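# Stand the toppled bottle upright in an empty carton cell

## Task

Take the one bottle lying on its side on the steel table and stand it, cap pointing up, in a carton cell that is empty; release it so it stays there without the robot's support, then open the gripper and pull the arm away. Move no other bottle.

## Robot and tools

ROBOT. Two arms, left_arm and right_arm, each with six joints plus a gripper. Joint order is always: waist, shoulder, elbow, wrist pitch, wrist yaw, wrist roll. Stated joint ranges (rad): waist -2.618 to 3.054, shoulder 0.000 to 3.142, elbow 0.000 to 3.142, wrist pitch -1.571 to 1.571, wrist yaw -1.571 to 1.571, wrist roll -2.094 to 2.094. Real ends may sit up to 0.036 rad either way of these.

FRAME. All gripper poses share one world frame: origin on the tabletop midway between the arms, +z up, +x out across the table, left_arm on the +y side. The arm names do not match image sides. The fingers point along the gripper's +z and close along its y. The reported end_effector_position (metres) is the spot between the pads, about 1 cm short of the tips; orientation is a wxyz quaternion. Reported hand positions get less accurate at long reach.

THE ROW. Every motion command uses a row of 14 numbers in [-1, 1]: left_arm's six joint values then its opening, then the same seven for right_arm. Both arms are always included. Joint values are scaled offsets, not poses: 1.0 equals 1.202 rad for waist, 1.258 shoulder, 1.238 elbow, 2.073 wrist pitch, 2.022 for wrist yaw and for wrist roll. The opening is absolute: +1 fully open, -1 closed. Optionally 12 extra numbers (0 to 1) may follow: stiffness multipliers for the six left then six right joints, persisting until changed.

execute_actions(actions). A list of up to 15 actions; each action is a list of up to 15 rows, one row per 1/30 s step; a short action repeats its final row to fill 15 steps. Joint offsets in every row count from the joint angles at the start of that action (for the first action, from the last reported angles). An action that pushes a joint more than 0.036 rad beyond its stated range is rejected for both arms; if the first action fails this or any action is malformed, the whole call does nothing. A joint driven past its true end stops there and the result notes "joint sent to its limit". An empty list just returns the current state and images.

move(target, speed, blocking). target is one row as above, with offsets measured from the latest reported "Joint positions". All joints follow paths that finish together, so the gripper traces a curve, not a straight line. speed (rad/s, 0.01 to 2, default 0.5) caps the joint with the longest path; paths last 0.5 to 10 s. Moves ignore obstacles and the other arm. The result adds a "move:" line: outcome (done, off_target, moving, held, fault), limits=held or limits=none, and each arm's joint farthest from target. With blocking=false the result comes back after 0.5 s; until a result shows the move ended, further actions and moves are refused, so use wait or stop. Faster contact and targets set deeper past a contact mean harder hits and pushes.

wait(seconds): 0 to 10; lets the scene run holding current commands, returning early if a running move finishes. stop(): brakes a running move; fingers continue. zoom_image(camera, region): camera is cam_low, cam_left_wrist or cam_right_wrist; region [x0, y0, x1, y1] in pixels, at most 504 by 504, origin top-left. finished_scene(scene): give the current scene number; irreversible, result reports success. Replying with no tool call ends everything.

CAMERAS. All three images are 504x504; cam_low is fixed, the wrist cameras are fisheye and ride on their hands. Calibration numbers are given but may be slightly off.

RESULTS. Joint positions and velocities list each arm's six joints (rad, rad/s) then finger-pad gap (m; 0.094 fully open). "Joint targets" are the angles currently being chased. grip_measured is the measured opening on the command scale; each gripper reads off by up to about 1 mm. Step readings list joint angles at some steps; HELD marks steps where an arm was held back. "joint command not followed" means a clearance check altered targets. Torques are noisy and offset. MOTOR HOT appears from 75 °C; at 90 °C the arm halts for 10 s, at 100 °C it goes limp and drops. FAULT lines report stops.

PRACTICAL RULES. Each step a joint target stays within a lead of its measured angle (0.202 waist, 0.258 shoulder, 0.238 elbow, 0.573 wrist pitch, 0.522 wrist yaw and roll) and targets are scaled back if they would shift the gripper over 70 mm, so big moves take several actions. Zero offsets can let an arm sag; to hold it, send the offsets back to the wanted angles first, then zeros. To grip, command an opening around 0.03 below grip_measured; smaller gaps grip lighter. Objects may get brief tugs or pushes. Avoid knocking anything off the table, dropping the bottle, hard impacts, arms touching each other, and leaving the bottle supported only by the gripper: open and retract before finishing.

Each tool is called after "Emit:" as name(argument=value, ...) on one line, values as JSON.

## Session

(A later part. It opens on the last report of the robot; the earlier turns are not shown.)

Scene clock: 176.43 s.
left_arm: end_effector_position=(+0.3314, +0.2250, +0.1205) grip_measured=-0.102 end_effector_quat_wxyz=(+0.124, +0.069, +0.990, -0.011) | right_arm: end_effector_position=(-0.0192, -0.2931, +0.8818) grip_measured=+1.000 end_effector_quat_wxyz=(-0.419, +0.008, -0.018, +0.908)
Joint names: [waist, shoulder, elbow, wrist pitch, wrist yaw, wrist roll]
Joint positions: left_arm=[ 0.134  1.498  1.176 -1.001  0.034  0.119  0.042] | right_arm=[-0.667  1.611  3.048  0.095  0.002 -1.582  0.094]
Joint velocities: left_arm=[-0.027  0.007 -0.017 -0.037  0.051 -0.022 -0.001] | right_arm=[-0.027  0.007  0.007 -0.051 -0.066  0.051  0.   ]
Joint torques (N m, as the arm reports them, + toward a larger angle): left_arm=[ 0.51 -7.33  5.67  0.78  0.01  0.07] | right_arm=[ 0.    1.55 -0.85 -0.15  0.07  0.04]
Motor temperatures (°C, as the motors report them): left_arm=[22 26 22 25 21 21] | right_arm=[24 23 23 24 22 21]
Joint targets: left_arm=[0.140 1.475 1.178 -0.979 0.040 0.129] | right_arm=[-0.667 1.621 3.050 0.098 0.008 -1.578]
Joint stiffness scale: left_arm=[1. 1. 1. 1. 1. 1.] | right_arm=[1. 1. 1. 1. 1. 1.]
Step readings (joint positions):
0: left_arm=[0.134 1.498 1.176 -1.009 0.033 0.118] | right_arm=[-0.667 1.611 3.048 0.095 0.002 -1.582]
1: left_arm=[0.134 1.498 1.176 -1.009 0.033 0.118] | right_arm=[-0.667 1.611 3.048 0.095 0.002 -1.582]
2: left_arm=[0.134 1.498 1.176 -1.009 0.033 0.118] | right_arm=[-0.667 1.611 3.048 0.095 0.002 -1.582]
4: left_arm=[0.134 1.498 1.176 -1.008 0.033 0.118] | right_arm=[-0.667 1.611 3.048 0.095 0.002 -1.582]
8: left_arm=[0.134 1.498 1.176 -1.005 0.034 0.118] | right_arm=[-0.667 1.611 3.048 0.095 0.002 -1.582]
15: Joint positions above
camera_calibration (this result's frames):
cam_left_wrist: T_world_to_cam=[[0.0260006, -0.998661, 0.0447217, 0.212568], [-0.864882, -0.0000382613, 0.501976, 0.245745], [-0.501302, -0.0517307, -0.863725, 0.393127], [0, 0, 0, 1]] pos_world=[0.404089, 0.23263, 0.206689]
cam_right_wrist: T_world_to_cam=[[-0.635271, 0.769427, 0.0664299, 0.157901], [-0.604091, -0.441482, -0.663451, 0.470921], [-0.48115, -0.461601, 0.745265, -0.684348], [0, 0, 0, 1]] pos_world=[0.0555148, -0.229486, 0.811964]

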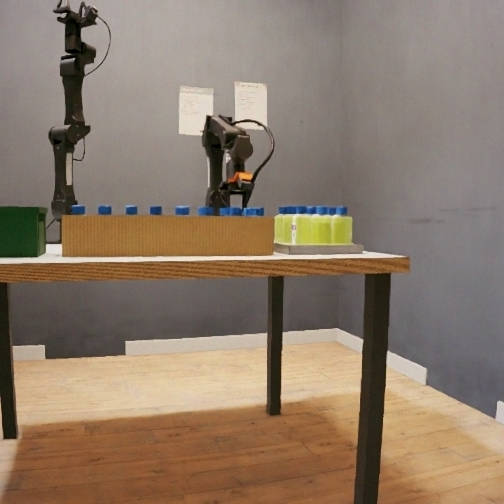

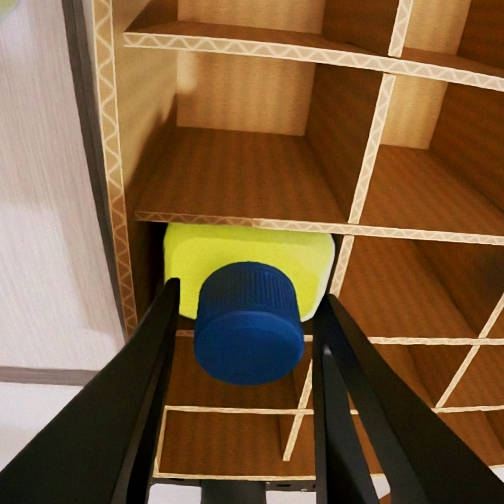

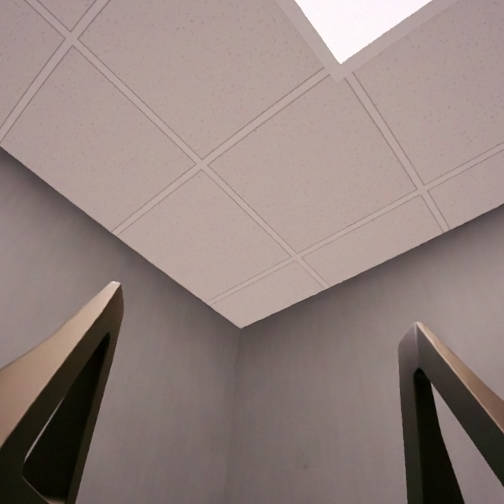

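Emit:
move(target=[0,0.045,0.407,-0.202,0,0,-0.1,0,0.0079,0.0016,0.0015,0.003,0.002,1], speed=0.9)

Scene clock: 178.47 s.
left_arm: end_effector_position=(+0.3349, +0.2248, +0.2262) grip_measured=-0.102 end_effector_quat_wxyz=(+0.129, +0.069, +0.989, -0.010) | right_arm: end_effector_position=(-0.0191, -0.2929, +0.8818) grip_measured=+1.000 end_effector_quat_wxyz=(-0.419, +0.008, -0.018, +0.908)
Joint names: [waist, shoulder, elbow, wrist pitch, wrist yaw, wrist roll]
Joint positions: left_arm=[ 0.134  1.554  1.652 -1.413  0.034  0.119  0.042] | right_arm=[-0.667  1.611  3.048  0.095  0.001 -1.582  0.094]
Joint velocities: left_arm=[ 0.007 -0.007  0.007 -0.051  0.051 -0.037  0.   ] | right_arm=[-0.002 -0.012 -0.017 -0.022  0.037  0.11   0.   ]
Joint torques (N m, as the arm reports them, + toward a larger angle): left_arm=[ 0.07 -5.48  7.02  0.54  0.03  0.  ] | right_arm=[ 0.04  1.6  -0.83 -0.16  0.09  0.06]
Motor temperatures (°C, as the motors report them): left_arm=[22 26 22 25 21 21] | right_arm=[24 23 23 24 22 21]
Joint targets: left_arm=[0.134 1.554 1.680 -1.420 0.034 0.119] | right_arm=[-0.667 1.621 3.050 0.098 0.008 -1.578]
Joint stiffness scale: left_arm=[1. 1. 1. 1. 1. 1.] | right_arm=[1. 1. 1. 1. 1. 1.]
move: off_target (left_arm); limits=none; left_arm: farthest joint: the elbow, 0.028 radians from its target (0.504 radians at the start); right_arm: farthest joint: the shoulder, 0.009 radians from its target (0.009 radians at the start)
camera_calibration (this result's frames):
cam_left_wrist: T_world_to_cam=[[0.0254757, -0.99864, 0.0454816, 0.207627], [-0.869626, 0.00030076, 0.49371, 0.19906], [-0.493053, -0.0521296, -0.868436, 0.484586], [0, 0, 0, 1]] pos_world=[0.406745, 0.232546, 0.313111]
cam_right_wrist: T_world_to_cam=[[-0.635257, 0.769457, 0.0662197, 0.158057], [-0.604557, -0.442092, -0.662621, 0.470149], [-0.480583, -0.460968, 0.746022, -0.684684], [0, 0, 0, 1]] pos_world=[0.0555914, -0.229387, 0.811854]

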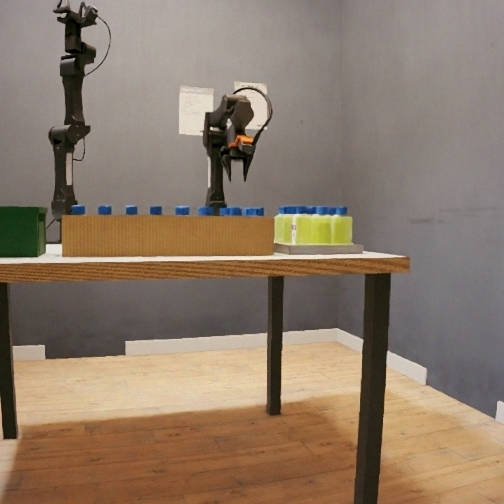

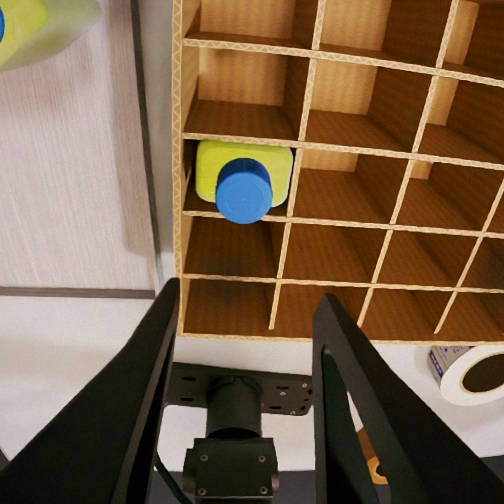

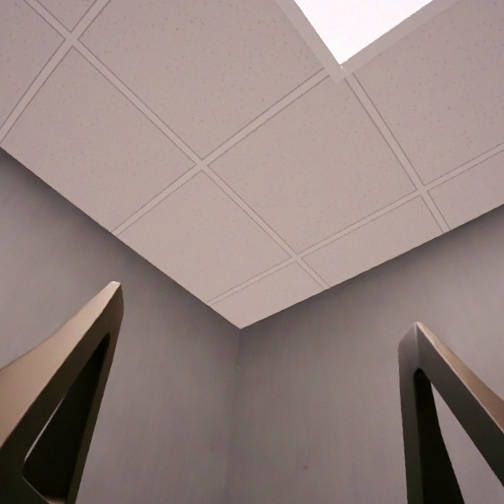

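Emit:
zoom_image(camera="cam_low", region=[60, 190, 300, 260])

Region (60, 190, 300, 260) of cam_low's 504x504 image, scaled by 2.100, with more detail than that image has; it fills the top 147 rows of this view, and the rest is white.

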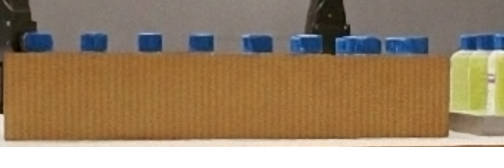

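Emit:
finished_scene(scene=1)

The scene is finished: the task was done.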